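## Task

Carry the tray from the staging bench over to the work bench. Its single tube goes into the blue rack when the cap carries an orange dot, or into the green rack when the dot is white, pushed fully down into the rack. The tube must never touch the floor, or the task fails. The tray's bottles must finish upright inside the tray, and the tray must rest on the work bench with nothing hanging past its edge. Any number of the robots may be used. At the end every robot must have released everything and backed away; a robot that has fallen or is left leaning fails the task, and anything held in place only by a robot does not count.

## Robot and tools

Robots: two identical Hello Robot Stretch 4 units, r1 and r2, each a single-arm mobile manipulator. Each has an omni-wheel base, a lift that rides up a mast, a telescoping arm reaching forward, a three-joint wrist (yaw, pitch, roll) and a two-finger gripper. The robot stands about 1.6 m tall and its base rim lies within 0.23 m of the base origin. Cameras per robot: <r>_head_camera, <r>_head_left_camera, <r>_head_right_camera, <r>_wrist_camera, with <r> being r1 or r2.

Frames: every robot reports in its own base frame, origin on the floor under the base centre, x forward, y left, z up. hand_pose is a fixed point between the open fingertips, in that frame, and may be slightly wrong. Odometry is relative to where that robot's base began the scene; it counts wheel turns, so slip looks like travel. Heading runs -3.142 to 3.142, positive to the left. Since frames are per robot, only images, lidar_m and wrist_depth_mm reveal where the robots stand relative to each other.

execute_actions: argument actions is a list holding one action or none (empty list just returns state and images). An action is an object keyed by robot name, r1 and/or r2; each robot gets its own block. Inside: base, joints, or both, optionally pace and contact_limits; or end_of_arm on its own. All motions in one action begin together.
- base: exactly one relative move from the base's current place: translate_m (metres, forward positive, -2 to 2), strafe_m (metres sideways, left positive, -2 to 2), or rotate_rad (radians on the spot, counter-clockwise positive, -3.2 to 3.2).
- joints: absolute targets by name. lift_m 0 to 1.2 m; arm_m 0 to 0.55 m extension; wrist_yaw_rad -1.134 to 4.276 (0 points forward, positive left, 3.14 folded back, beyond 3.4 the arm may obstruct); wrist_pitch_rad -1.117 to 4.259 (0 level, 1.57 pointing down); wrist_roll_rad -1.117 to 4.259 (0 fingers level, positive clockwise seen from behind); gripper_m -0.038 to 0.141 m fingertip gap (below 0 the fingers press together). Out-of-range joint targets are clipped and reported; any other bad value or unknown key rejects the whole call.
- pace: slow, default, fast or max (base up to 0.1/0.3/0.4/0.6 m/s and 1/2/3/4 rad/s; slower when the lift is high).
- contact_limits: {arm_m: 0 to 0.75}, how hard the arm may push before stopping; default 0.5.
- end_of_arm: enable_torque, which revives wrist or gripper motors that shut off.
cameras: list of camera names, or all; [] gives none. Omitted robots or joints may keep pushing toward earlier targets. No action exceeds 15 s.

wait: seconds 0 to 10; commands nothing, returns state and images.
zoom_image: camera plus region [x0, y0, x1, y1] in pixels of that camera's latest image, at most 504 by 504.
read_manual: returns licence texts only.
finished_scene: scene number (1 or 2); ends that scene for good and reports success; the next scene's task follows. Call it only once everything is stable and released.

Result lines: base_status and joint_status tell how each motion ended: done; off_target (stopped short, may still push); contact_stop_at_<key> (hit something, the part goes slack, so a loaded lift may sink); limit_stop_at_<name>, including limit_stop_at_own_body (arm about to hit itself, often with the wrist tilted up and rolled) and limit_stop_at_tilt (leaning over 6 degrees, drives go slack); torque_fault (wrist motor overloaded and went limp until enable_torque). on_its_own covers what the call did not command; its held at value is a target, not a position. motor_effort gives percent of maximum, with peak in brackets; a firm grip shows as a clear gripper_m effort change, and a level wrist carrying load shifts wrist_pitch_rad effort. lidar_m: 12 distances in metres in 30 degree sectors, first straight ahead, counter-clockwise (4th left, 7th behind, 10th right); - means nothing seen or closer than 0.25 m; it misses glass and thin legs but sees table tops and the other robot. wrist_depth_mm: 7x7 grid of depths 100 to 2000 mm from top left. turned_by_wheels vs turned_by_imu differing by over 0.1 rad means a hit or slip. base_tilt in degrees, forward and right positive, with a fixed offset up to 1.5.

Gripping: command a gap smaller than the object; squeezing harder draws it toward the wrist. The reading and done status don't prove a grasp. If fingertips jam on a surface, raise the lift. To unfold at scene start, send lift_m 0.4 with wrist_yaw_rad 0.

Avoid: any press between the two robots (base contact plus a few more millimetres is already hard, and can end the run); tubes reaching the floor; dropping or slamming items; pushing hard with the arm; turning or driving with over 1 kg held and arm_m above 0.2, especially at fast paces; more than about 2 kg in a level gripper. For a shared load, note that two robots can travel up to about 3 cm apart per metre, which can tip one. Loose objects may occasionally get nudged. Camera calibration (K, distortion, T_world_to_cam in each robot's base frame) is given per camera with small errors.

Each tool is called after ">>>" as name(argument=value, ...) on one line, values as JSON.

## Session

>>> execute_actions(actions=[])

Scene clock: 0.00 s.
r1.base_odometry: x=+0.000 y=+0.000 heading=+0.000 (m, m, rad; r1's odometry frame)
r1.turned_by_wheels: +0.000 (rad since the last result)
r1.turned_by_imu: +0.000 (rad since the last result)
r1.base_tilt: forward=+0.6 right=+0.7 (deg)
r1.lidar_m: 1.44 4.09 1.51 1.42 2.15 1.75 2.92 1.30 0.78 0.67 0.68 0.79
r1.base_status: not commanded
r1.joint_positions: lift_m=+0.179 arm_m=+0.000 wrist_yaw_rad=+3.052 wrist_pitch_rad=+0.016 wrist_roll_rad=+0.006 gripper_m=+0.057
r1.joint_status: not commanded
r1.motor_effort: lift_m=+18 arm_m=+0 wrist_yaw_rad=+1 wrist_pitch_rad=-5 wrist_roll_rad=-1 gripper_m=-3 wheel_0=+0 wheel_1=+0 wheel_2=+0 (%)
r1.hand_pose: x=-0.1085 y=+0.1129 z=+0.3523 quat_wxyz=(+0.045, -0.008, +0.003, +0.999) (m; r1's base frame)
r1.wrist_depth_mm: - 143 - - - - - / - 143 - - - - - / 104 139 238 - - - - / 117 143 - - - - - / 1537 - - - - - - / 1430 1397 203 1308 199 1229 1182 / 991 917 931 111 904 820 866
r2.base_odometry: x=+0.000 y=+0.000 heading=+0.000 (m, m, rad; r2's odometry frame)
r2.turned_by_wheels: +0.000 (rad since the last result)
r2.turned_by_imu: +0.000 (rad since the last result)
r2.base_tilt: forward=-0.8 right=+0.1 (deg)
r2.lidar_m: 1.63 4.46 1.33 1.44 2.84 1.21 1.44 3.30 1.40 1.06 1.04 1.13
r2.base_status: not commanded
r2.joint_positions: lift_m=+0.271 arm_m=-0.003 wrist_yaw_rad=+3.116 wrist_pitch_rad=+0.009 wrist_roll_rad=+0.002 gripper_m=+0.057
r2.joint_status: not commanded
r2.motor_effort: lift_m=+18 arm_m=+0 wrist_yaw_rad=+0 wrist_pitch_rad=-6 wrist_roll_rad=+0 gripper_m=-2 wheel_0=+0 wheel_1=+1 wheel_2=+1 (%)
r2.hand_pose: x=-0.1178 y=+0.0948 z=+0.4464 quat_wxyz=(+0.013, -0.005, +0.001, +1.000) (m; r2's base frame)
r2.wrist_depth_mm: - 136 - - - - - / - 124 - - - - - / - 136 219 - 1499 1921 - / 135 152 - - - - - / - - - - - - - / 1430 1464 212 1464 199 1618 1618 / 1008 976 1098 - 1078 1060 1118
pictures: r1_head_camera, r1_head_left_camera, r1_head_right_camera, r1_wrist_camera, r2_head_camera, r2_head_left_camera, r2_head_right_camera, r2_wrist_camera
Images, in order (width x height): r1_head_camera 420x560, r1_head_left_camera 420x672, r1_head_right_camera 420x672, r1_wrist_camera 616x392, r2_head_camera 420x560, r2_head_left_camera 420x672, r2_head_right_camera 420x672, r2_wrist_camera 616x392.

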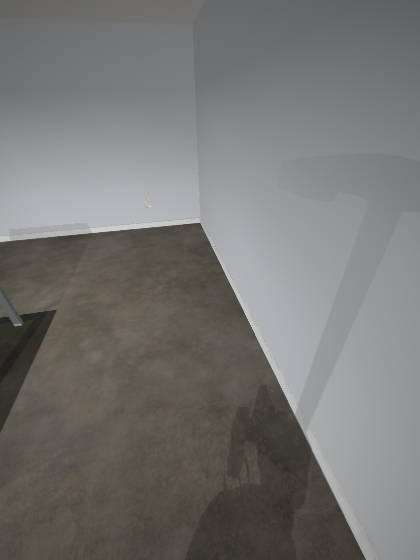

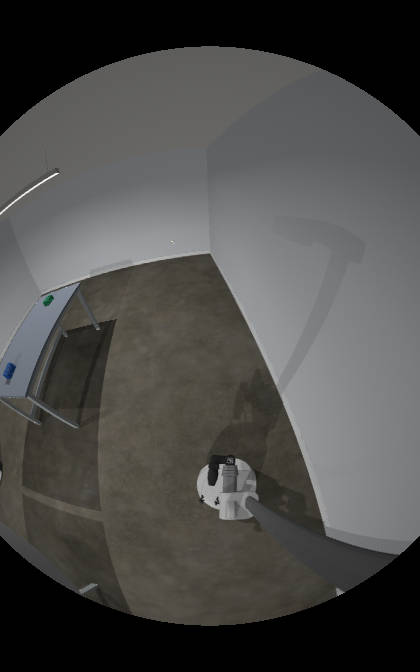

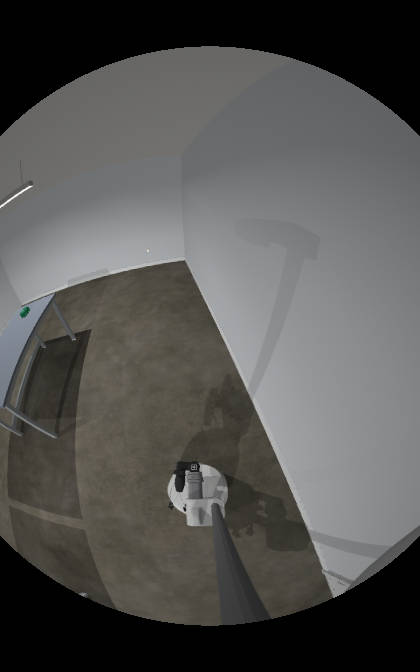

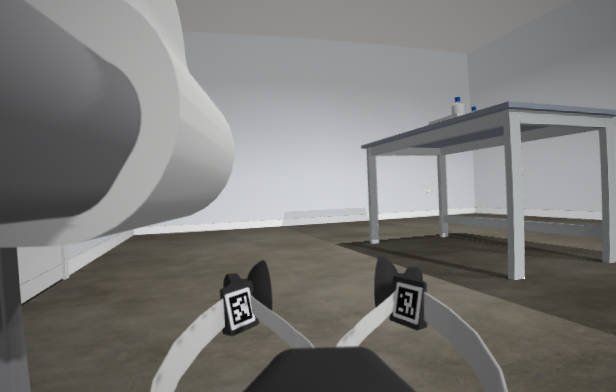

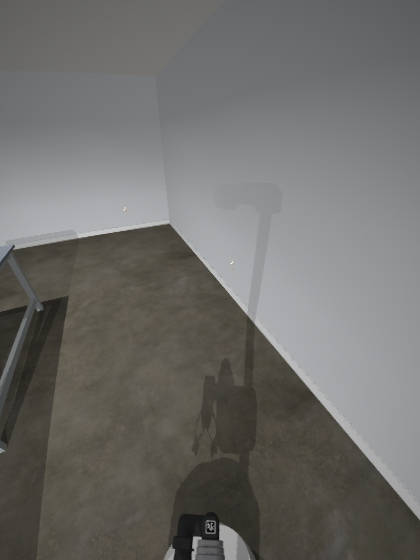

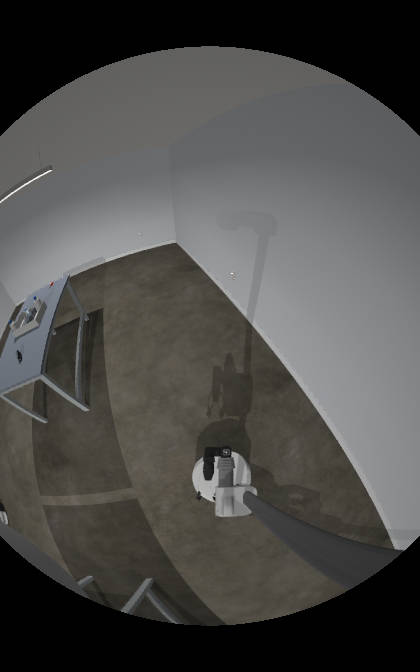

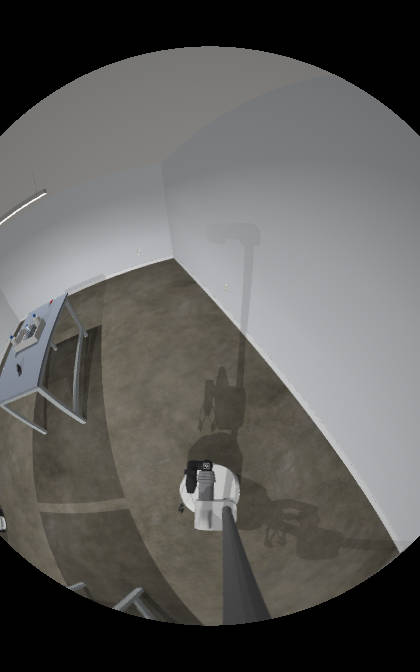

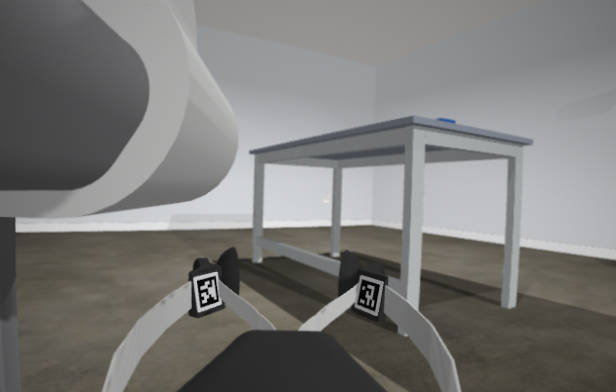

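>>> execute_actions(actions=[{"r1":{"base":{"rotate_rad":1.9},"joints":{"lift_m":0.4,"wrist_yaw_rad":0}},"r2":{"base":{"rotate_rad":1.3},"joints":{"lift_m":0.4,"wrist_yaw_rad":0}}}], cameras=["r1_head_camera","r1_head_left_camera","r2_head_camera","r2_head_left_camera"])

Scene clock: 2.63 s.
r1.base_odometry: x=+0.000 y=+0.000 heading=+1.900 (m, m, rad; r1's odometry frame)
r1.turned_by_wheels: +1.900 (rad since the last result)
r1.turned_by_imu: +1.894 (rad since the last result)
r1.base_tilt: forward=+0.5 right=+0.7 (deg)
r1.lidar_m: 2.77 1.74 2.16 1.88 0.89 0.69 0.67 0.73 1.10 4.09 1.70 1.43
r1.base_status: done
r1.joint_positions: lift_m=+0.400 arm_m=+0.000 wrist_yaw_rad=+0.000 wrist_pitch_rad=+0.016 wrist_roll_rad=+0.006 gripper_m=+0.057
r1.joint_status: all done
r1.motor_effort: lift_m=+20(20) arm_m=-1(0) wrist_yaw_rad=+0(9) wrist_pitch_rad=-5(5) wrist_roll_rad=-1(0) gripper_m=-4(2) wheel_0=-2(6) wheel_1=-2(10) wheel_2=-1(7) (%)
r1.hand_pose: x=+0.4595 y=-0.0873 z=+0.5735 quat_wxyz=(+1.000, +0.003, +0.008, +0.000) (m; r1's base frame)
r1.wrist_depth_mm: - - - - - - - / - - - - - - - / - - - - - - 1025 / - - - - - - - / - - - - - - - / 1921 1921 203 - 200 1618 1576 / 1366 1397 1397 111 1366 1255 1098
r2.base_odometry: x=+0.000 y=+0.000 heading=+1.299 (m, m, rad; r2's odometry frame)
r2.turned_by_wheels: +1.299 (rad since the last result)
r2.turned_by_imu: +1.318 (rad since the last result)
r2.base_tilt: forward=-0.8 right=+0.0 (deg)
r2.lidar_m: 1.32 2.81 1.37 1.19 2.19 1.92 1.19 1.04 1.04 1.27 2.46 1.70
r2.base_status: done
r2.joint_positions: lift_m=+0.400 arm_m=-0.003 wrist_yaw_rad=+0.000 wrist_pitch_rad=+0.009 wrist_roll_rad=+0.002 gripper_m=+0.057
r2.joint_status: all done
r2.motor_effort: lift_m=+22(24) arm_m=+0(0) wrist_yaw_rad=+1(7) wrist_pitch_rad=-7(7) wrist_roll_rad=+0(0) gripper_m=-3(3) wheel_0=-4(9) wheel_1=-7(11) wheel_2=-5(10) (%)
r2.hand_pose: x=+0.4569 y=-0.0873 z=+0.5753 quat_wxyz=(+1.000, +0.001, +0.005, +0.000) (m; r2's base frame)
r2.wrist_depth_mm: - - - - - - - / - - - - - - - / - - - - - - - / - - - - - - - / - - - - - - - / 1756 1808 212 1182 200 1983 1983 / 1281 1205 1366 - 1336 1308 1430
pictures: r1_head_camera, r1_head_left_camera, r2_head_camera, r2_head_left_camera
Images, in order (width x height): r1_head_camera 420x560, r1_head_left_camera 420x672, r2_head_camera 420x560, r2_head_left_camera 420x672.

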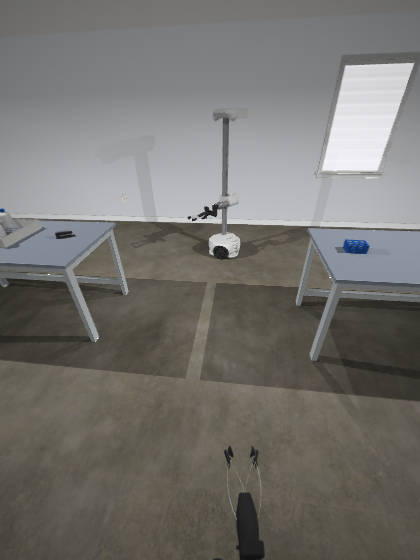

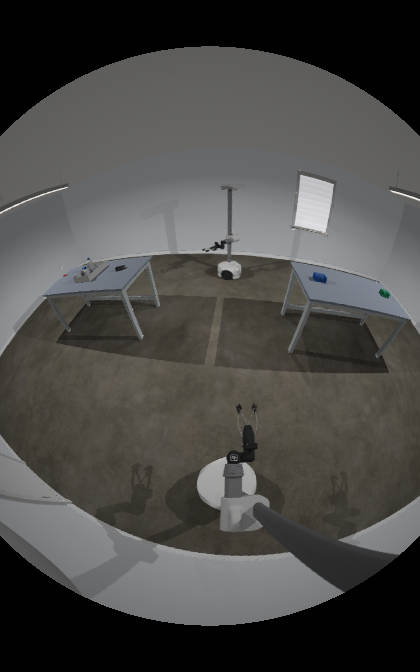

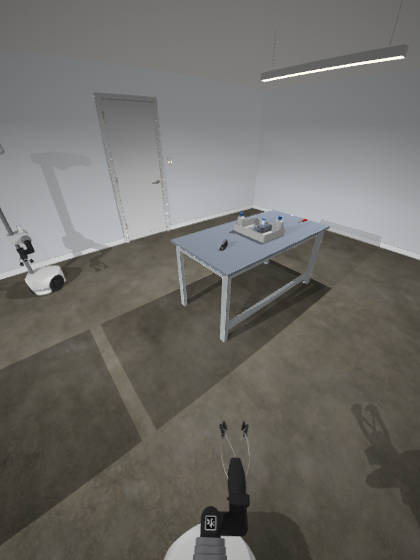

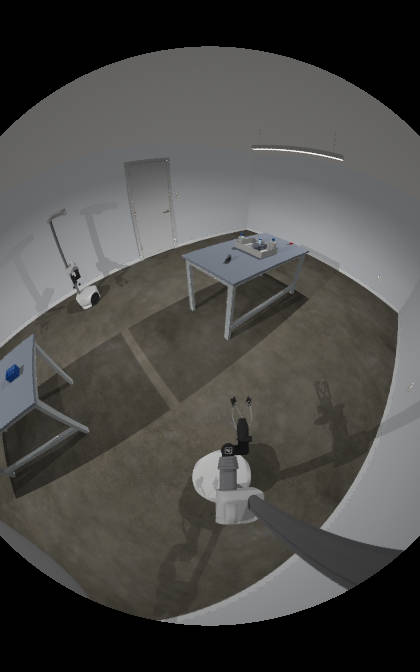

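>>> zoom_image(camera="r2_head_camera", region=[160, 190, 340, 290])

>>> zoom_image(camera="r1_head_left_camera", region=[40, 240, 180, 310])

Region (160, 190, 340, 290) of r2_head_camera's 420x560 image, scaled by 2.800, with more detail than that image has.

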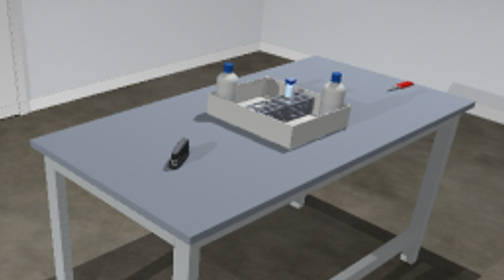

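Region (40, 240, 180, 310) of r1_head_left_camera's 420x672 image, scaled by 3.600, with more detail than that image has.

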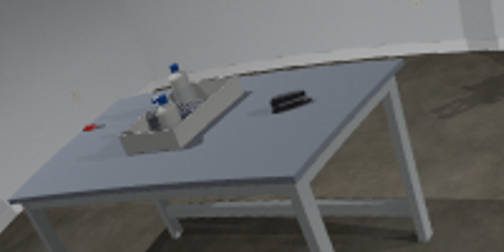

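>>> execute_actions(actions=[{"r1":{"base":{"rotate_rad":-0.11},"pace":"fast"},"r2":{"base":{"rotate_rad":0.69},"pace":"fast"}}], cameras=[])

>>> execute_actions(actions=[{"r1":{"base":{"strafe_m":2.0},"joints":{"lift_m":0.85,"gripper_m":0.1},"pace":"max"},"r2":{"base":{"strafe_m":-1.7},"joints":{"lift_m":0.85,"gripper_m":0.1},"pace":"max"}}], cameras=[])

>>> execute_actions(actions=[{"r1":{"base":{"translate_m":0.7},"joints":{"wrist_pitch_rad":0.6},"pace":"fast"},"r2":{"base":{"translate_m":0.4},"joints":{"wrist_pitch_rad":0.6},"pace":"fast"}}], cameras=["r1_head_camera","r1_wrist_camera","r2_head_camera","r2_wrist_camera"])

Scene clock: 4.53 s.
r1.base_odometry: x=+0.000 y=+0.000 heading=+1.790 (m, m, rad; r1's odometry frame)
r1.turned_by_wheels: -0.110 (rad since the last result)
r1.turned_by_imu: -0.109 (rad since the last result)
r1.base_tilt: forward=+0.5 right=+0.7 (deg)
r1.lidar_m: 2.15 1.74 1.87 2.72 0.99 0.70 0.68 0.69 0.99 2.59 1.91 1.42
r1.base_status: done
r1.joint_positions: lift_m=+0.400 arm_m=+0.000 wrist_yaw_rad=+0.000 wrist_pitch_rad=+0.016 wrist_roll_rad=+0.006 gripper_m=+0.057
r1.joint_status: not commanded
r1.motor_effort: lift_m=+20(20) arm_m=-1(1) wrist_yaw_rad=+1(0) wrist_pitch_rad=-5(5) wrist_roll_rad=-1(1) gripper_m=-2(4) wheel_0=+1(3) wheel_1=+1(6) wheel_2=+0(5) (%)
r1.hand_pose: x=+0.4594 y=-0.0874 z=+0.5735 quat_wxyz=(+1.000, +0.003, +0.008, +0.000) (m; r1's base frame)
r1.wrist_depth_mm: - - - - - - - / - - - - - - - / - - - - - 1464 1078 / - - - - - - - / - - - - - - - / 1863 - 203 - 199 1537 1708 / 1464 1397 1397 111 1366 1205 1255
r2.base_odometry: x=+0.000 y=+0.000 heading=+1.988 (m, m, rad; r2's odometry frame)
r2.turned_by_wheels: +0.689 (rad since the last result)
r2.turned_by_imu: +0.699 (rad since the last result)
r2.base_tilt: forward=-0.8 right=+0.0 (deg)
r2.lidar_m: 2.59 1.20 1.29 4.29 1.54 1.11 1.05 1.10 1.48 3.87 1.37 1.32
r2.base_status: done
r2.joint_positions: lift_m=+0.400 arm_m=-0.003 wrist_yaw_rad=+0.000 wrist_pitch_rad=+0.009 wrist_roll_rad=+0.002 gripper_m=+0.057
r2.joint_status: not commanded
r2.motor_effort: lift_m=+20(22) arm_m=+0(0) wrist_yaw_rad=+0(0) wrist_pitch_rad=-9(8) wrist_roll_rad=+0(0) gripper_m=-5(3) wheel_0=-2(10) wheel_1=-3(13) wheel_2=-2(14) (%)
r2.hand_pose: x=+0.4569 y=-0.0874 z=+0.5754 quat_wxyz=(+1.000, +0.001, +0.005, +0.000) (m; r2's base frame)
r2.wrist_depth_mm: - - - - - - - / - - - - - - - / - - - - - - - / - - - - - - - / - - - - - - - / 1661 1808 213 1808 200 - 1983 / 1255 1229 1366 - 1336 1336 1397
pictures: none
No camera images: the call's "cameras" was empty. Leave "cameras" out to get every camera's image.

Scene clock: 9.63 s.
r1.base_odometry: x=-1.952 y=-0.435 heading=+1.790 (m, m, rad; r1's odometry frame)
r1.turned_by_wheels: +0.000 (rad since the last result)
r1.turned_by_imu: -0.002 (rad since the last result)
r1.base_tilt: forward=+0.6 right=+0.7 (deg)
r1.lidar_m: 1.28 1.34 2.77 2.65 0.98 0.72 0.62 0.70 0.94 2.62 2.89 1.36
r1.base_status: done
r1.joint_positions: lift_m=+0.850 arm_m=+0.000 wrist_yaw_rad=+0.000 wrist_pitch_rad=+0.016 wrist_roll_rad=+0.006 gripper_m=+0.100
r1.joint_status: all done
r1.motor_effort: lift_m=+18(22) arm_m=+0(1) wrist_yaw_rad=+1(1) wrist_pitch_rad=-5(5) wrist_roll_rad=+0(1) gripper_m=-2(3) wheel_0=+2(11) wheel_1=-1(12) wheel_2=+1(1) (%)
r1.hand_pose: x=+0.4594 y=-0.0874 z=+1.0237 quat_wxyz=(+1.000, +0.003, +0.008, +0.000) (m; r1's base frame)
r1.wrist_depth_mm: - - - - - - - / - - - - - - - / - - - - - - - / - - - - - - - / - - - 1661 1618 1756 - / - 1098 200 1118 1060 1098 1098 / - - - 111 - - -
r2.base_odometry: x=+1.554 y=+0.689 heading=+1.988 (m, m, rad; r2's odometry frame)
r2.turned_by_wheels: +0.000 (rad since the last result)
r2.turned_by_imu: +0.002 (rad since the last result)
r2.base_tilt: forward=-0.8 right=+0.0 (deg)
r2.lidar_m: 0.94 1.00 2.65 3.52 1.50 1.06 1.02 1.05 1.47 2.77 2.84 1.00
r2.base_status: done
r2.joint_positions: lift_m=+0.850 arm_m=-0.003 wrist_yaw_rad=+0.000 wrist_pitch_rad=+0.009 wrist_roll_rad=+0.002 gripper_m=+0.100
r2.joint_status: all done
r2.motor_effort: lift_m=+20(24) arm_m=+0(0) wrist_yaw_rad=+1(1) wrist_pitch_rad=-7(7) wrist_roll_rad=+0(0) gripper_m=-2(6) wheel_0=+0(15) wheel_1=+0(18) wheel_2=+0(2) (%)
r2.hand_pose: x=+0.4568 y=-0.0874 z=+1.0255 quat_wxyz=(+1.000, +0.001, +0.005, +0.000) (m; r2's base frame)
r2.wrist_depth_mm: - - - - - - - / - - - - - - - / - - - - - - - / - - - - - - - / - - 1281 - - - - / 891 831 809 917 201 1008 - / 759 768 741 - 778 831 -
pictures: none
No camera images: the call's "cameras" was empty. Leave "cameras" out to get every camera's image.

Scene clock: 12.93 s.
r1.base_odometry: x=-2.104 y=+0.249 heading=+1.790 (m, m, rad; r1's odometry frame)
r1.turned_by_wheels: +0.000 (rad since the last result)
r1.turned_by_imu: +0.000 (rad since the last result)
r1.base_tilt: forward=+0.5 right=+0.6 (deg)
r1.lidar_m: 0.59 0.61 0.83 2.66 2.03 1.46 1.37 1.42 1.98 2.65 0.86 0.60
r1.base_status: done
r1.joint_positions: lift_m=+0.850 arm_m=+0.000 wrist_yaw_rad=+0.000 wrist_pitch_rad=+0.602 wrist_roll_rad=+0.006 gripper_m=+0.100
r1.joint_status: all done
r1.motor_effort: lift_m=+18(18) arm_m=+0(1) wrist_yaw_rad=+1(0) wrist_pitch_rad=-3(2) wrist_roll_rad=-1(0) gripper_m=+0(1) wheel_0=+0(3) wheel_1=-1(7) wheel_2=+2(11) (%)
r1.hand_pose: x=+0.4088 y=-0.0874 z=+0.8649 quat_wxyz=(+0.955, +0.003, +0.296, -0.001) (m; r1's base frame)
r1.wrist_depth_mm: - - - 878 891 - - / 1078 931 842 732 574 809 750 / 691 668 615 591 585 591 591 / 521 512 500 488 480 473 462 / 521 521 521 521 508 1366 1336 / 1308 1281 200 1281 1160 1182 1229 / 1160 1118 1118 111 1098 1060 1078
r2.base_odometry: x=+1.392 y=+1.054 heading=+1.988 (m, m, rad; r2's odometry frame)
r2.turned_by_wheels: +0.000 (rad since the last result)
r2.turned_by_imu: -0.002 (rad since the last result)
r2.base_tilt: forward=-0.8 right=+0.0 (deg)
r2.lidar_m: 0.54 0.58 0.80 2.54 2.07 1.50 1.42 1.46 2.02 2.76 0.83 0.59
r2.base_status: done
r2.joint_positions: lift_m=+0.850 arm_m=-0.003 wrist_yaw_rad=+0.000 wrist_pitch_rad=+0.602 wrist_roll_rad=+0.002 gripper_m=+0.100
r2.joint_status: all done
r2.motor_effort: lift_m=+20(20) arm_m=+0(0) wrist_yaw_rad=+1(1) wrist_pitch_rad=-8(6) wrist_roll_rad=+0(0) gripper_m=-1(0) wheel_0=+2(11) wheel_1=+5(12) wheel_2=-3(15) (%)
r2.hand_pose: x=+0.4062 y=-0.0874 z=+0.8648 quat_wxyz=(+0.955, +0.001, +0.296, +0.000) (m; r2's base frame)
r2.wrist_depth_mm: - - - - - - - / 809 691 699 741 878 931 - / 580 535 539 554 627 654 661 / 455 459 477 484 492 504 508 / 480 421 424 496 436 508 517 / 1229 1182 1182 1281 218 1308 1308 / 1060 1060 1118 - 1118 1098 768
pictures: r1_head_camera, r1_wrist_camera, r2_head_camera, r2_wrist_camera
camera_calibration (this result's frames):
r1_wrist_camera: T_world_to_cam=[[-0.0101031, -0.997158, -0.0746617, -0.0068561], [-0.575529, 0.0668572, -0.815044, 1.00195], [0.817719, 0.0347355, -0.574568, 0.393886], [0, 0, 0, 1]] pos_world=[0.254494, -0.0875061, 1.04244]
r2_wrist_camera: T_world_to_cam=[[-0.022508, -0.998975, 0.0392776, -0.11929], [-0.580187, -0.0189429, -0.814263, 0.989438], [0.814172, -0.0411158, -0.579166, 0.397031], [0, 0, 0, 1]] pos_world=[0.248122, -0.0841004, 1.04029]
Images, in order (width x height): r1_head_camera 420x560, r1_wrist_camera 616x392, r2_head_camera 420x560, r2_wrist_camera 616x392.

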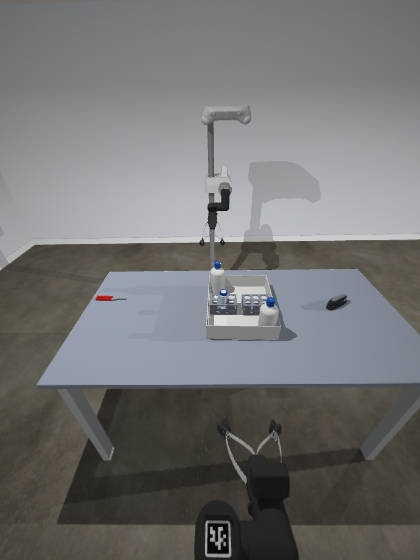

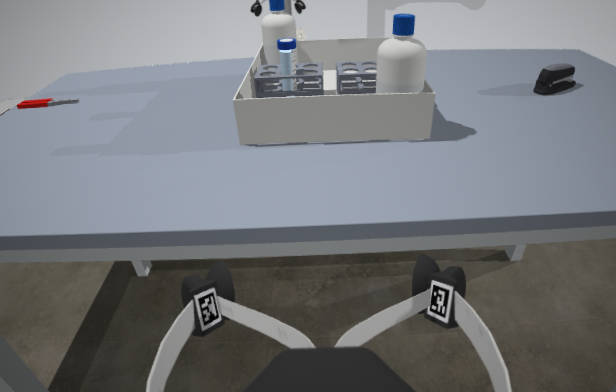

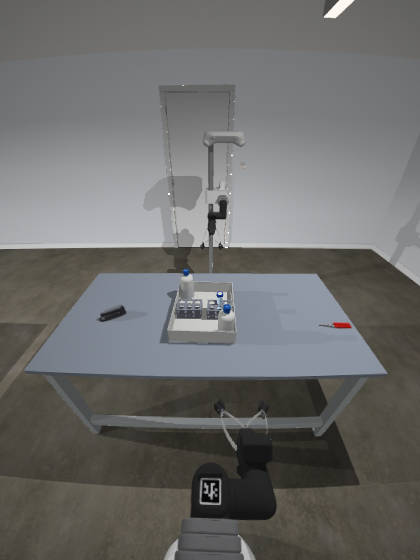

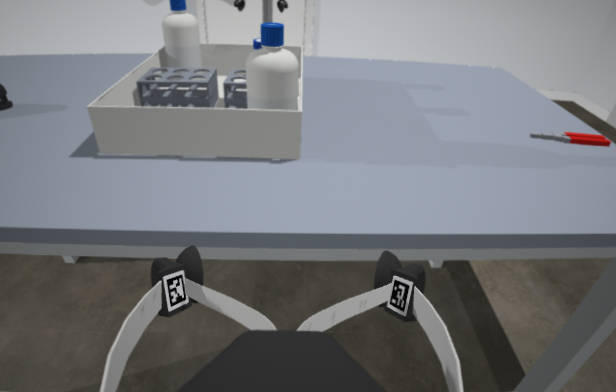

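>>> zoom_image(camera="r1_head_camera", region=[190, 250, 310, 350])

Region (190, 250, 310, 350) of r1_head_camera's 420x560 image, scaled by 4.200, with more detail than that image has.

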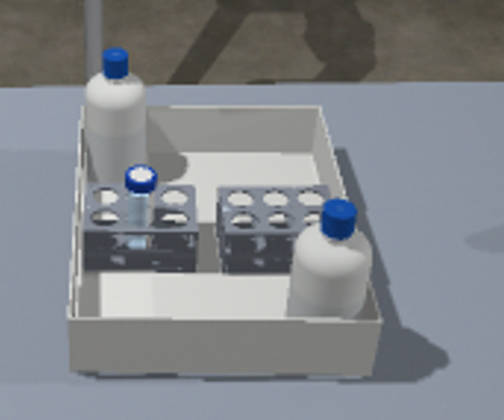

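>>> execute_actions(actions=[{"r1":{"base":{"strafe_m":-0.01},"joints":{"lift_m":1.0,"wrist_pitch_rad":1.57,"wrist_roll_rad":1.57,"gripper_m":0.06},"pace":"fast"},"r2":{"base":{"strafe_m":0.153},"joints":{"lift_m":1.0,"wrist_pitch_rad":1.57,"wrist_roll_rad":1.57,"gripper_m":0.06},"pace":"fast"}}], cameras=[])

>>> execute_actions(actions=[{"r1":{"base":{"translate_m":0.32},"joints":{"arm_m":0.304},"pace":"fast"},"r2":{"base":{"translate_m":0.27},"joints":{"arm_m":0.32},"pace":"fast"}}], cameras=["r1_head_camera","r1_wrist_camera","r2_head_camera","r2_wrist_camera"])

Scene clock: 15.20 s.
r1.base_odometry: x=-2.095 y=+0.251 heading=+1.790 (m, m, rad; r1's odometry frame)
r1.turned_by_wheels: +0.000 (rad since the last result)
r1.turned_by_imu: +0.001 (rad since the last result)
r1.base_tilt: forward=+0.5 right=+0.7 (deg)
r1.lidar_m: 0.58 0.62 0.86 2.66 2.02 1.47 1.36 1.43 1.98 2.62 0.88 0.62
r1.base_status: done
r1.joint_positions: lift_m=+1.000 arm_m=+0.000 wrist_yaw_rad=+0.000 wrist_pitch_rad=+1.570 wrist_roll_rad=+1.569 gripper_m=+0.060
r1.joint_status: all done
r1.motor_effort: lift_m=+19(20) arm_m=+0(0) wrist_yaw_rad=+2(1) wrist_pitch_rad=+3(10) wrist_roll_rad=+1(6) gripper_m=-4(2) wheel_0=-3(4) wheel_1=+2(6) wheel_2=+0(1) (%)
r1.hand_pose: x=+0.1713 y=-0.0874 z=+0.8896 quat_wxyz=(+0.501, +0.500, +0.500, -0.499) (m; r1's base frame)
r1.wrist_depth_mm: 1118 1138 1118 1098 1098 1098 1078 / 1138 1138 1098 1118 1098 1078 1060 / 1138 1138 1118 1098 1098 1098 1078 / 1138 1118 1118 1098 904 1078 1060 / 1138 1138 1118 1098 891 878 1060 / 1138 1118 215 1098 195 1078 1060 / 1160 1118 1138 111 1078 1098 1098
r2.base_odometry: x=+1.252 y=+0.992 heading=+1.988 (m, m, rad; r2's odometry frame)
r2.turned_by_wheels: +0.000 (rad since the last result)
r2.turned_by_imu: +0.000 (rad since the last result)
r2.base_tilt: forward=-0.8 right=+0.1 (deg)
r2.lidar_m: 0.55 0.57 0.79 2.40 2.07 1.48 1.43 1.49 2.05 2.89 0.83 0.58
r2.base_status: done
r2.joint_positions: lift_m=+1.000 arm_m=-0.003 wrist_yaw_rad=+0.000 wrist_pitch_rad=+1.570 wrist_roll_rad=+1.569 gripper_m=+0.060
r2.joint_status: all done
r2.motor_effort: lift_m=+22(22) arm_m=+0(0) wrist_yaw_rad=+0(0) wrist_pitch_rad=-1(3) wrist_roll_rad=+2(8) gripper_m=-4(6) wheel_0=-1(11) wheel_1=+4(16) wheel_2=+0(2) (%)
r2.hand_pose: x=+0.1687 y=-0.0874 z=+0.8895 quat_wxyz=(+0.501, +0.500, +0.500, -0.499) (m; r2's base frame)
r2.wrist_depth_mm: 1078 1118 1138 1138 1138 1138 1138 / 1118 1098 1118 1118 1138 1160 1160 / 1118 1118 1118 1138 1138 1160 1160 / 1098 1118 1138 917 917 1138 1160 / 1098 1118 1138 917 917 1160 334 / 1118 976 200 917 198 1160 1160 / 1138 1098 1118 - 1160 1160 1182
pictures: none
No camera images: the call's "cameras" was empty. Leave "cameras" out to get every camera's image.

Scene clock: 17.57 s.
r1.base_odometry: x=-2.164 y=+0.563 heading=+1.790 (m, m, rad; r1's odometry frame)
r1.turned_by_wheels: +0.000 (rad since the last result)
r1.turned_by_imu: +0.000 (rad since the last result)
r1.base_tilt: forward=+0.5 right=+0.7 (deg)
r1.lidar_m: 0.26 0.28 0.37 2.66 2.48 1.80 1.69 1.77 2.42 2.58 0.40 0.29
r1.base_status: done
r1.joint_positions: lift_m=+1.000 arm_m=+0.303 wrist_yaw_rad=+0.000 wrist_pitch_rad=+1.570 wrist_roll_rad=+1.570 gripper_m=+0.060
r1.joint_status: all done
r1.motor_effort: lift_m=+19(19) arm_m=+5(5) wrist_yaw_rad=+0(2) wrist_pitch_rad=+3(3) wrist_roll_rad=+1(1) gripper_m=-1(1) wheel_0=-1(5) wheel_1=+1(7) wheel_2=+0(10) (%)
r1.hand_pose: x=+0.4744 y=-0.0874 z=+0.8896 quat_wxyz=(+0.501, +0.500, +0.500, -0.499) (m; r1's base frame)
r1.wrist_depth_mm: 359 357 213 351 349 345 1060 / 298 319 191 351 349 347 1060 / 298 330 220 351 349 345 1060 / 300 330 353 351 349 347 878 / 314 357 355 351 351 347 866 / 300 334 216 353 195 349 878 / 247 314 355 111 351 349 1078
r2.base_odometry: x=+1.143 y=+1.239 heading=+1.989 (m, m, rad; r2's odometry frame)
r2.turned_by_wheels: +0.001 (rad since the last result)
r2.turned_by_imu: -0.001 (rad since the last result)
r2.base_tilt: forward=-0.8 right=+0.1 (deg)
r2.lidar_m: 0.28 0.31 0.38 2.36 2.47 1.78 1.68 1.76 2.39 2.89 0.43 0.30
r2.base_status: done
r2.joint_positions: lift_m=+1.000 arm_m=+0.319 wrist_yaw_rad=+0.000 wrist_pitch_rad=+1.570 wrist_roll_rad=+1.570 gripper_m=+0.060
r2.joint_status: all done
r2.motor_effort: lift_m=+21(22) arm_m=+6(6) wrist_yaw_rad=-1(1) wrist_pitch_rad=+0(2) wrist_roll_rad=+2(2) gripper_m=-3(3) wheel_0=+3(9) wheel_1=+7(13) wheel_2=-2(14) (%)
r2.hand_pose: x=+0.4903 y=-0.0874 z=+0.8895 quat_wxyz=(+0.501, +0.500, +0.500, -0.499) (m; r2's base frame)
r2.wrist_depth_mm: 287 343 319 351 355 359 1138 / 312 287 208 212 355 359 1160 / 281 315 347 349 357 359 1182 / 317 340 349 351 357 359 1160 / 334 342 349 351 359 362 1182 / 286 289 199 353 198 364 1182 / 289 317 351 - 359 1160 1160
pictures: r1_head_camera, r1_wrist_camera, r2_head_camera, r2_wrist_camera
camera_calibration (this result's frames):
r1_wrist_camera: T_world_to_cam=[[-0.997567, 0.0603038, -0.0349789, 0.521278], [0.0598775, 0.99812, 0.0131086, 0.103089], [0.0357036, 0.0109822, -0.999302, 1.10118], [0, 0, 0, 1]] pos_world=[0.474521, -0.146423, 1.1173]
r2_wrist_camera: T_world_to_cam=[[-0.998934, -0.0235126, 0.0397176, 0.445224], [-0.0228348, 0.999587, 0.017433, 0.134319], [-0.0401111, 0.0165075, -0.999059, 1.14021], [0, 0, 0, 1]] pos_world=[0.493552, -0.142617, 1.11911]
Images, in order (width x height): r1_head_camera 420x560, r1_wrist_camera 616x392, r2_head_camera 420x560, r2_wrist_camera 616x392.

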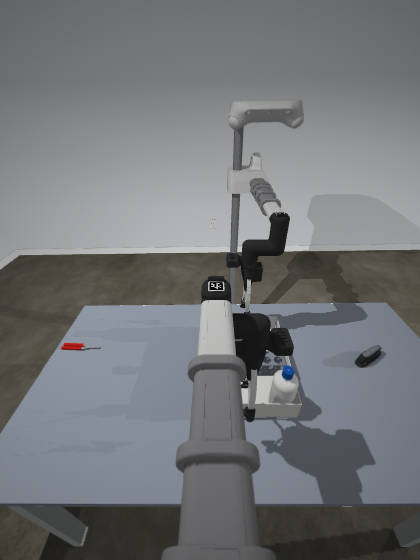

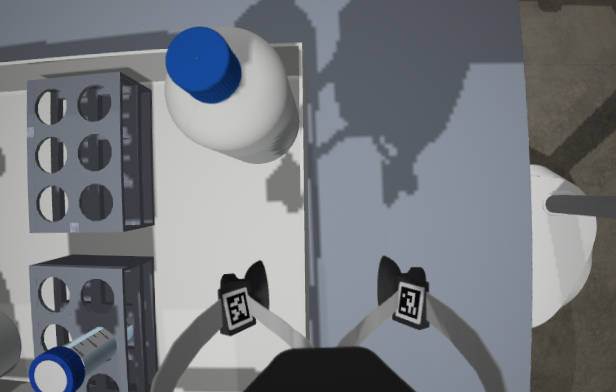

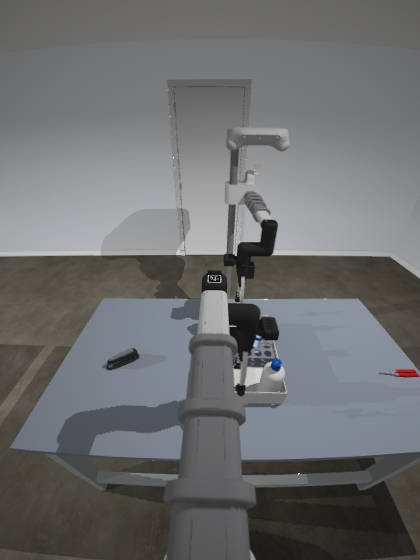

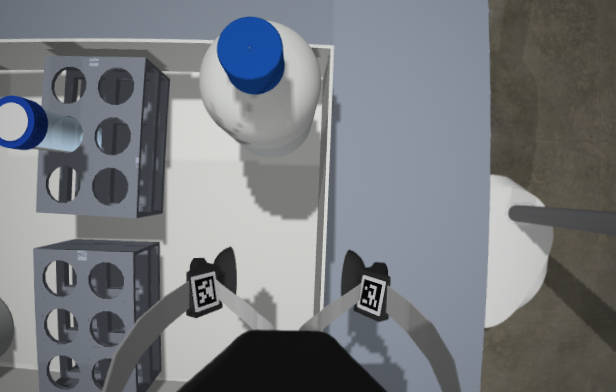

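>>> execute_actions(actions=[{"r1":{"joints":{"arm_m":0.315,"lift_m":0.96}},"r2":{"joints":{"arm_m":0.296,"lift_m":0.96}}}], cameras=[])

>>> execute_actions(actions=[{"r1":{"joints":{"lift_m":0.915}},"r2":{"joints":{"lift_m":0.915}}}], cameras=["r1_wrist_camera","r2_wrist_camera"])

Scene clock: 18.87 s.
r1.base_odometry: x=-2.164 y=+0.563 heading=+1.790 (m, m, rad; r1's odometry frame)
r1.turned_by_wheels: +0.000 (rad since the last result)
r1.turned_by_imu: +0.000 (rad since the last result)
r1.base_tilt: forward=+0.6 right=+0.7 (deg)
r1.lidar_m: 0.26 0.30 0.38 2.66 2.45 1.78 1.69 1.78 2.42 2.58 0.41 0.28
r1.base_status: not commanded
r1.joint_positions: lift_m=+0.960 arm_m=+0.314 wrist_yaw_rad=+0.000 wrist_pitch_rad=+1.570 wrist_roll_rad=+1.570 gripper_m=+0.060
r1.joint_status: all done
r1.motor_effort: lift_m=+16(18) arm_m=+4(5) wrist_yaw_rad=+0(0) wrist_pitch_rad=+3(2) wrist_roll_rad=+1(1) gripper_m=-1(2) wheel_0=-1(1) wheel_1=+1(1) wheel_2=+0(0) (%)
r1.hand_pose: x=+0.4854 y=-0.0874 z=+0.8499 quat_wxyz=(+0.501, +0.500, +0.500, -0.499) (m; r1's base frame)
r1.wrist_depth_mm: 266 263 135 298 310 306 306 / 257 285 170 310 310 307 306 / 260 310 239 310 310 309 307 / 289 312 315 312 310 307 307 / 314 317 315 314 312 309 306 / 263 312 216 312 195 309 307 / 259 289 315 111 312 309 309
r2.base_odometry: x=+1.143 y=+1.239 heading=+1.989 (m, m, rad; r2's odometry frame)
r2.turned_by_wheels: +0.000 (rad since the last result)
r2.turned_by_imu: +0.000 (rad since the last result)
r2.base_tilt: forward=-0.8 right=+0.1 (deg)
r2.lidar_m: 0.28 0.28 0.41 2.35 2.50 1.78 1.67 1.75 2.39 2.91 0.42 0.30
r2.base_status: not commanded
r2.joint_positions: lift_m=+0.960 arm_m=+0.297 wrist_yaw_rad=+0.000 wrist_pitch_rad=+1.570 wrist_roll_rad=+1.570 gripper_m=+0.060
r2.joint_status: all done
r2.motor_effort: lift_m=+15(20) arm_m=-6(6) wrist_yaw_rad=-1(0) wrist_pitch_rad=-1(1) wrist_roll_rad=+2(1) gripper_m=-4(1) wheel_0=+3(3) wheel_1=+7(7) wheel_2=-2(2) (%)
r2.hand_pose: x=+0.4682 y=-0.0874 z=+0.8500 quat_wxyz=(+0.501, +0.500, +0.500, -0.499) (m; r2's base frame)
r2.wrist_depth_mm: 243 232 143 314 314 317 1118 / 245 274 167 314 315 319 1118 / 245 306 256 314 317 320 1118 / 246 307 309 315 317 320 1118 / 276 306 310 317 320 322 1118 / 249 303 199 312 198 322 1138 / 248 303 312 - 319 1118 1138
pictures: none
No camera images: the call's "cameras" was empty. Leave "cameras" out to get every camera's image.

Scene clock: 19.93 s.
r1.base_odometry: x=-2.164 y=+0.563 heading=+1.790 (m, m, rad; r1's odometry frame)
r1.turned_by_wheels: +0.000 (rad since the last result)
r1.turned_by_imu: +0.000 (rad since the last result)
r1.base_tilt: forward=+0.5 right=+0.7 (deg)
r1.lidar_m: 0.26 0.27 0.40 2.67 2.49 1.79 1.69 1.76 2.41 2.58 0.40 0.30
r1.base_status: not commanded
r1.joint_positions: lift_m=+0.915 arm_m=+0.314 wrist_yaw_rad=+0.000 wrist_pitch_rad=+1.570 wrist_roll_rad=+1.570 gripper_m=+0.060
r1.joint_status: all done
r1.motor_effort: lift_m=+15(16) arm_m=+5(5) wrist_yaw_rad=+0(0) wrist_pitch_rad=+3(3) wrist_roll_rad=+0(0) gripper_m=-2(3) wheel_0=-1(1) wheel_1=+1(0) wheel_2=+0(0) (%)
r1.hand_pose: x=+0.4854 y=-0.0874 z=+0.8049 quat_wxyz=(+0.501, +0.500, +0.500, -0.499) (m; r1's base frame)
r1.wrist_depth_mm: 220 127 124 255 266 263 260 / 242 134 130 266 265 264 262 / 243 270 238 266 267 264 263 / 242 270 270 267 267 265 263 / 270 272 270 267 266 265 263 / 236 271 216 268 195 265 264 / 216 268 271 111 267 266 264
r2.base_odometry: x=+1.143 y=+1.239 heading=+1.989 (m, m, rad; r2's odometry frame)
r2.turned_by_wheels: +0.000 (rad since the last result)
r2.turned_by_imu: +0.000 (rad since the last result)
r2.base_tilt: forward=-0.8 right=+0.0 (deg)
r2.lidar_m: 0.27 0.31 0.42 2.35 2.47 1.76 1.68 1.76 2.40 2.90 0.42 0.32
r2.base_status: not commanded
r2.joint_positions: lift_m=+0.915 arm_m=+0.297 wrist_yaw_rad=+0.000 wrist_pitch_rad=+1.570 wrist_roll_rad=+1.570 gripper_m=+0.060
r2.joint_status: all done
r2.motor_effort: lift_m=+14(14) arm_m=-6(6) wrist_yaw_rad=+0(1) wrist_pitch_rad=-1(1) wrist_roll_rad=+1(1) gripper_m=-2(3) wheel_0=+3(3) wheel_1=+7(7) wheel_2=-2(2) (%)
r2.hand_pose: x=+0.4682 y=-0.0874 z=+0.8050 quat_wxyz=(+0.501, +0.500, +0.500, -0.499) (m; r2's base frame)
r2.wrist_depth_mm: 227 121 122 267 270 272 1060 / 229 131 132 267 271 271 1078 / 230 262 257 268 271 273 1060 / 231 263 265 270 272 274 1060 / 260 263 265 270 272 274 854 / 234 263 200 267 198 276 1078 / 235 264 266 - 273 277 1078
pictures: r1_wrist_camera, r2_wrist_camera
camera_calibration (this result's frames):
r1_wrist_camera: T_world_to_cam=[[-0.997563, 0.0604014, -0.0349336, 0.529199], [0.0599758, 0.998114, 0.0131058, 0.103498], [0.0356593, 0.0109787, -0.999304, 1.0162], [0, 0, 0, 1]] pos_world=[0.485464, -0.146423, 1.03263]
r2_wrist_camera: T_world_to_cam=[[-0.998935, -0.0233439, 0.0397937, 0.426514], [-0.0226647, 0.999591, 0.0174347, 0.135207], [-0.0401844, 0.0165142, -0.999056, 1.05502], [0, 0, 0, 1]] pos_world=[0.47152, -0.142618, 1.03469]
Images, in order (width x height): r1_wrist_camera 616x392, r2_wrist_camera 616x392.

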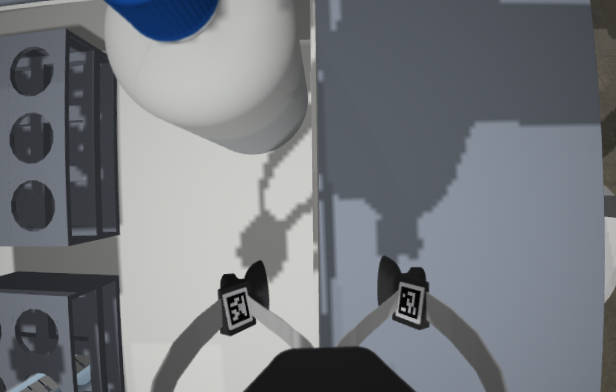

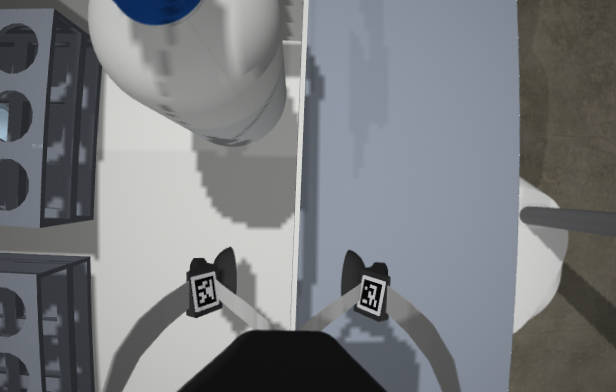

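Centered. Grip.

>>> execute_actions(actions=[{"r1":{"joints":{"gripper_m":-0.035}},"r2":{"joints":{"gripper_m":-0.035}}}], cameras=[])

>>> execute_actions(actions=[{"r1":{"joints":{"lift_m":0.965},"pace":"slow"},"r2":{"joints":{"lift_m":0.965},"pace":"slow"}}], cameras=["r1_head_camera","r1_wrist_camera","r2_head_camera","r2_wrist_camera"])

Scene clock: 21.73 s.
r1.base_odometry: x=-2.164 y=+0.563 heading=+1.790 (m, m, rad; r1's odometry frame)
r1.turned_by_wheels: +0.000 (rad since the last result)
r1.turned_by_imu: +0.000 (rad since the last result)
r1.base_tilt: forward=+0.6 right=+0.8 (deg)
r1.lidar_m: 0.26 0.28 0.38 2.67 2.47 1.79 1.69 1.75 2.42 2.57 0.40 0.29
r1.base_status: not commanded
r1.joint_positions: lift_m=+0.915 arm_m=+0.314 wrist_yaw_rad=+0.000 wrist_pitch_rad=+1.568 wrist_roll_rad=+1.570 gripper_m=-0.034
r1.joint_status: all done
r1.motor_effort: lift_m=+18(18) arm_m=+4(5) wrist_yaw_rad=+0(0) wrist_pitch_rad=+7(11) wrist_roll_rad=-1(0) gripper_m=-18(19) wheel_0=-1(0) wheel_1=+1(1) wheel_2=+0(0) (%)
r1.hand_pose: x=+0.4859 y=-0.0874 z=+0.8047 quat_wxyz=(+0.501, +0.500, +0.500, -0.499) (m; r1's base frame)
r1.wrist_depth_mm: 213 120 118 186 263 262 259 / 235 130 125 187 264 262 260 / 235 264 241 260 264 263 262 / 237 264 262 260 265 262 260 / 267 265 264 262 265 263 262 / 223 265 263 198 180 263 263 / 208 263 264 111 266 263 263
r2.base_odometry: x=+1.143 y=+1.239 heading=+1.989 (m, m, rad; r2's odometry frame)
r2.turned_by_wheels: +0.000 (rad since the last result)
r2.turned_by_imu: +0.000 (rad since the last result)
r2.base_tilt: forward=-0.7 right=+0.1 (deg)
r2.lidar_m: 0.28 0.31 0.41 2.36 2.47 1.76 1.68 1.76 2.40 2.90 0.42 0.31
r2.base_status: not commanded
r2.joint_positions: lift_m=+0.915 arm_m=+0.297 wrist_yaw_rad=+0.000 wrist_pitch_rad=+1.569 wrist_roll_rad=+1.570 gripper_m=-0.034
r2.joint_status: all done
r2.motor_effort: lift_m=+17(17) arm_m=-5(6) wrist_yaw_rad=+0(1) wrist_pitch_rad=+2(8) wrist_roll_rad=+1(2) gripper_m=-21(23) wheel_0=+3(3) wheel_1=+7(7) wheel_2=-2(1) (%)
r2.hand_pose: x=+0.4684 y=-0.0874 z=+0.8048 quat_wxyz=(+0.501, +0.500, +0.500, -0.499) (m; r2's base frame)
r2.wrist_depth_mm: 220 114 119 265 267 271 1060 / 227 124 132 267 268 271 1060 / 229 255 246 267 268 272 1078 / 248 256 259 267 271 273 1060 / 255 256 257 267 271 274 842 / 250 257 181 198 181 274 1078 / 250 258 259 - 273 277 1078
pictures: none
No camera images: the call's "cameras" was empty. Leave "cameras" out to get every camera's image.

Scene clock: 23.03 s.
r1.base_odometry: x=-2.164 y=+0.563 heading=+1.790 (m, m, rad; r1's odometry frame)
r1.turned_by_wheels: +0.000 (rad since the last result)
r1.turned_by_imu: +0.000 (rad since the last result)
r1.base_tilt: forward=+0.5 right=+0.7 (deg)
r1.lidar_m: 0.26 0.28 0.39 2.67 2.47 1.78 1.68 1.76 2.40 2.58 0.40 0.30
r1.base_status: not commanded
r1.joint_positions: lift_m=+0.965 arm_m=+0.314 wrist_yaw_rad=+0.000 wrist_pitch_rad=+1.568 wrist_roll_rad=+1.570 gripper_m=-0.034
r1.joint_status: all done
r1.motor_effort: lift_m=+23(24) arm_m=+4(4) wrist_yaw_rad=+0(0) wrist_pitch_rad=+7(7) wrist_roll_rad=-1(0) gripper_m=-16(18) wheel_0=-1(0) wheel_1=+1(1) wheel_2=+0(0) (%)
r1.hand_pose: x=+0.4859 y=-0.0874 z=+0.8543 quat_wxyz=(+0.501, +0.500, +0.500, -0.499) (m; r1's base frame)
r1.wrist_depth_mm: 213 121 118 186 312 309 307 / 235 129 125 186 312 310 309 / 236 264 242 259 312 310 309 / 237 264 263 260 315 310 309 / 267 265 263 263 315 312 312 / 222 266 263 199 180 312 309 / 208 263 265 111 315 312 310
r2.base_odometry: x=+1.143 y=+1.239 heading=+1.989 (m, m, rad; r2's odometry frame)
r2.turned_by_wheels: +0.000 (rad since the last result)
r2.turned_by_imu: +0.000 (rad since the last result)
r2.base_tilt: forward=-0.7 right=+0.1 (deg)
r2.lidar_m: 0.28 0.29 0.42 2.33 2.46 1.76 1.69 1.78 2.38 2.90 0.44 0.31
r2.base_status: not commanded
r2.joint_positions: lift_m=+0.964 arm_m=+0.297 wrist_yaw_rad=+0.000 wrist_pitch_rad=+1.569 wrist_roll_rad=+1.570 gripper_m=-0.034
r2.joint_status: all done
r2.motor_effort: lift_m=+25(26) arm_m=-5(5) wrist_yaw_rad=-1(1) wrist_pitch_rad=+2(2) wrist_roll_rad=+1(2) gripper_m=-22(20) wheel_0=+3(3) wheel_1=+7(7) wheel_2=-2(2) (%)
r2.hand_pose: x=+0.4684 y=-0.0874 z=+0.8542 quat_wxyz=(+0.501, +0.500, +0.500, -0.499) (m; r2's base frame)
r2.wrist_depth_mm: 220 114 119 315 319 320 1118 / 226 124 132 315 319 322 1118 / 229 255 246 317 320 324 1138 / 248 255 257 319 320 324 1138 / 254 256 259 319 322 324 1138 / 249 256 181 198 181 904 1138 / 250 257 260 - 324 1118 1138
pictures: r1_head_camera, r1_wrist_camera, r2_head_camera, r2_wrist_camera
camera_calibration (this result's frames):
r1_wrist_camera: T_world_to_cam=[[-0.997488, 0.0607544, -0.0364113, 0.532729], [0.0603095, 0.998092, 0.013196, 0.102576], [0.0371435, 0.0109669, -0.99925, 1.06477], [0, 0, 0, 1]] pos_world=[0.485655, -0.146423, 1.08201]
r2_wrist_camera: T_world_to_cam=[[-0.998975, -0.0234128, 0.0387403, 0.425706], [-0.022752, 0.99959, 0.017411, 0.134417], [-0.0391321, 0.0165117, -0.999098, 1.10364], [0, 0, 0, 1]] pos_world=[0.471515, -0.142617, 1.08381]
Images, in order (width x height): r1_head_camera 420x560, r1_wrist_camera 616x392, r2_head_camera 420x560, r2_wrist_camera 616x392.

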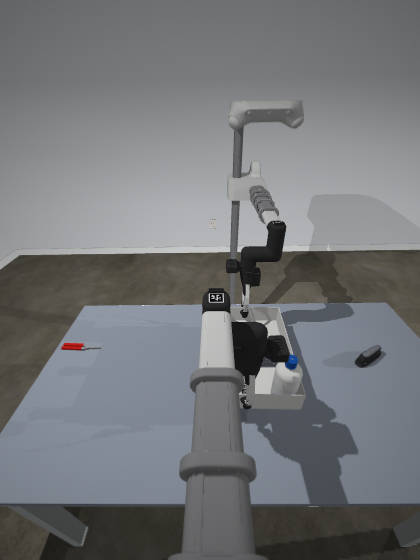

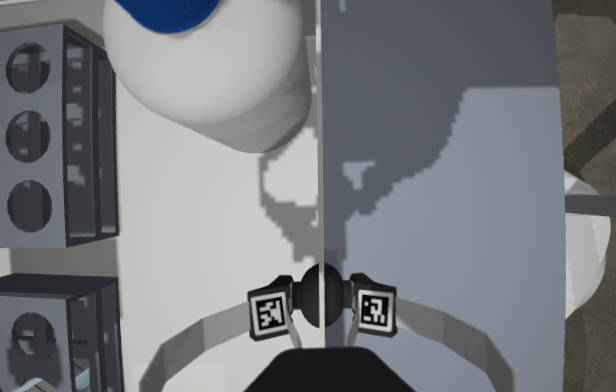

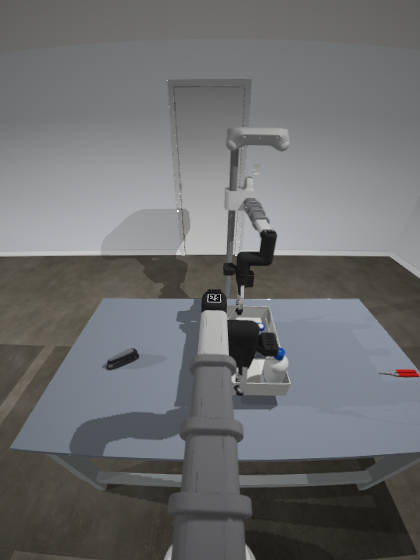

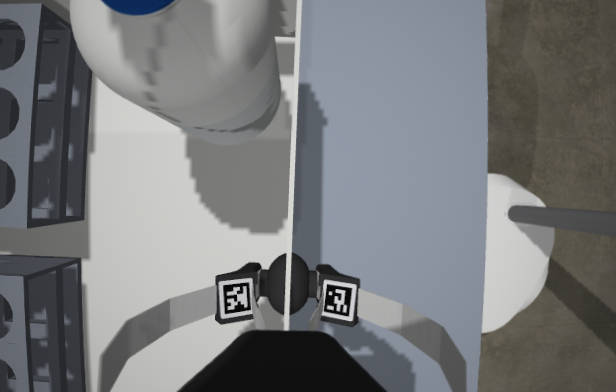

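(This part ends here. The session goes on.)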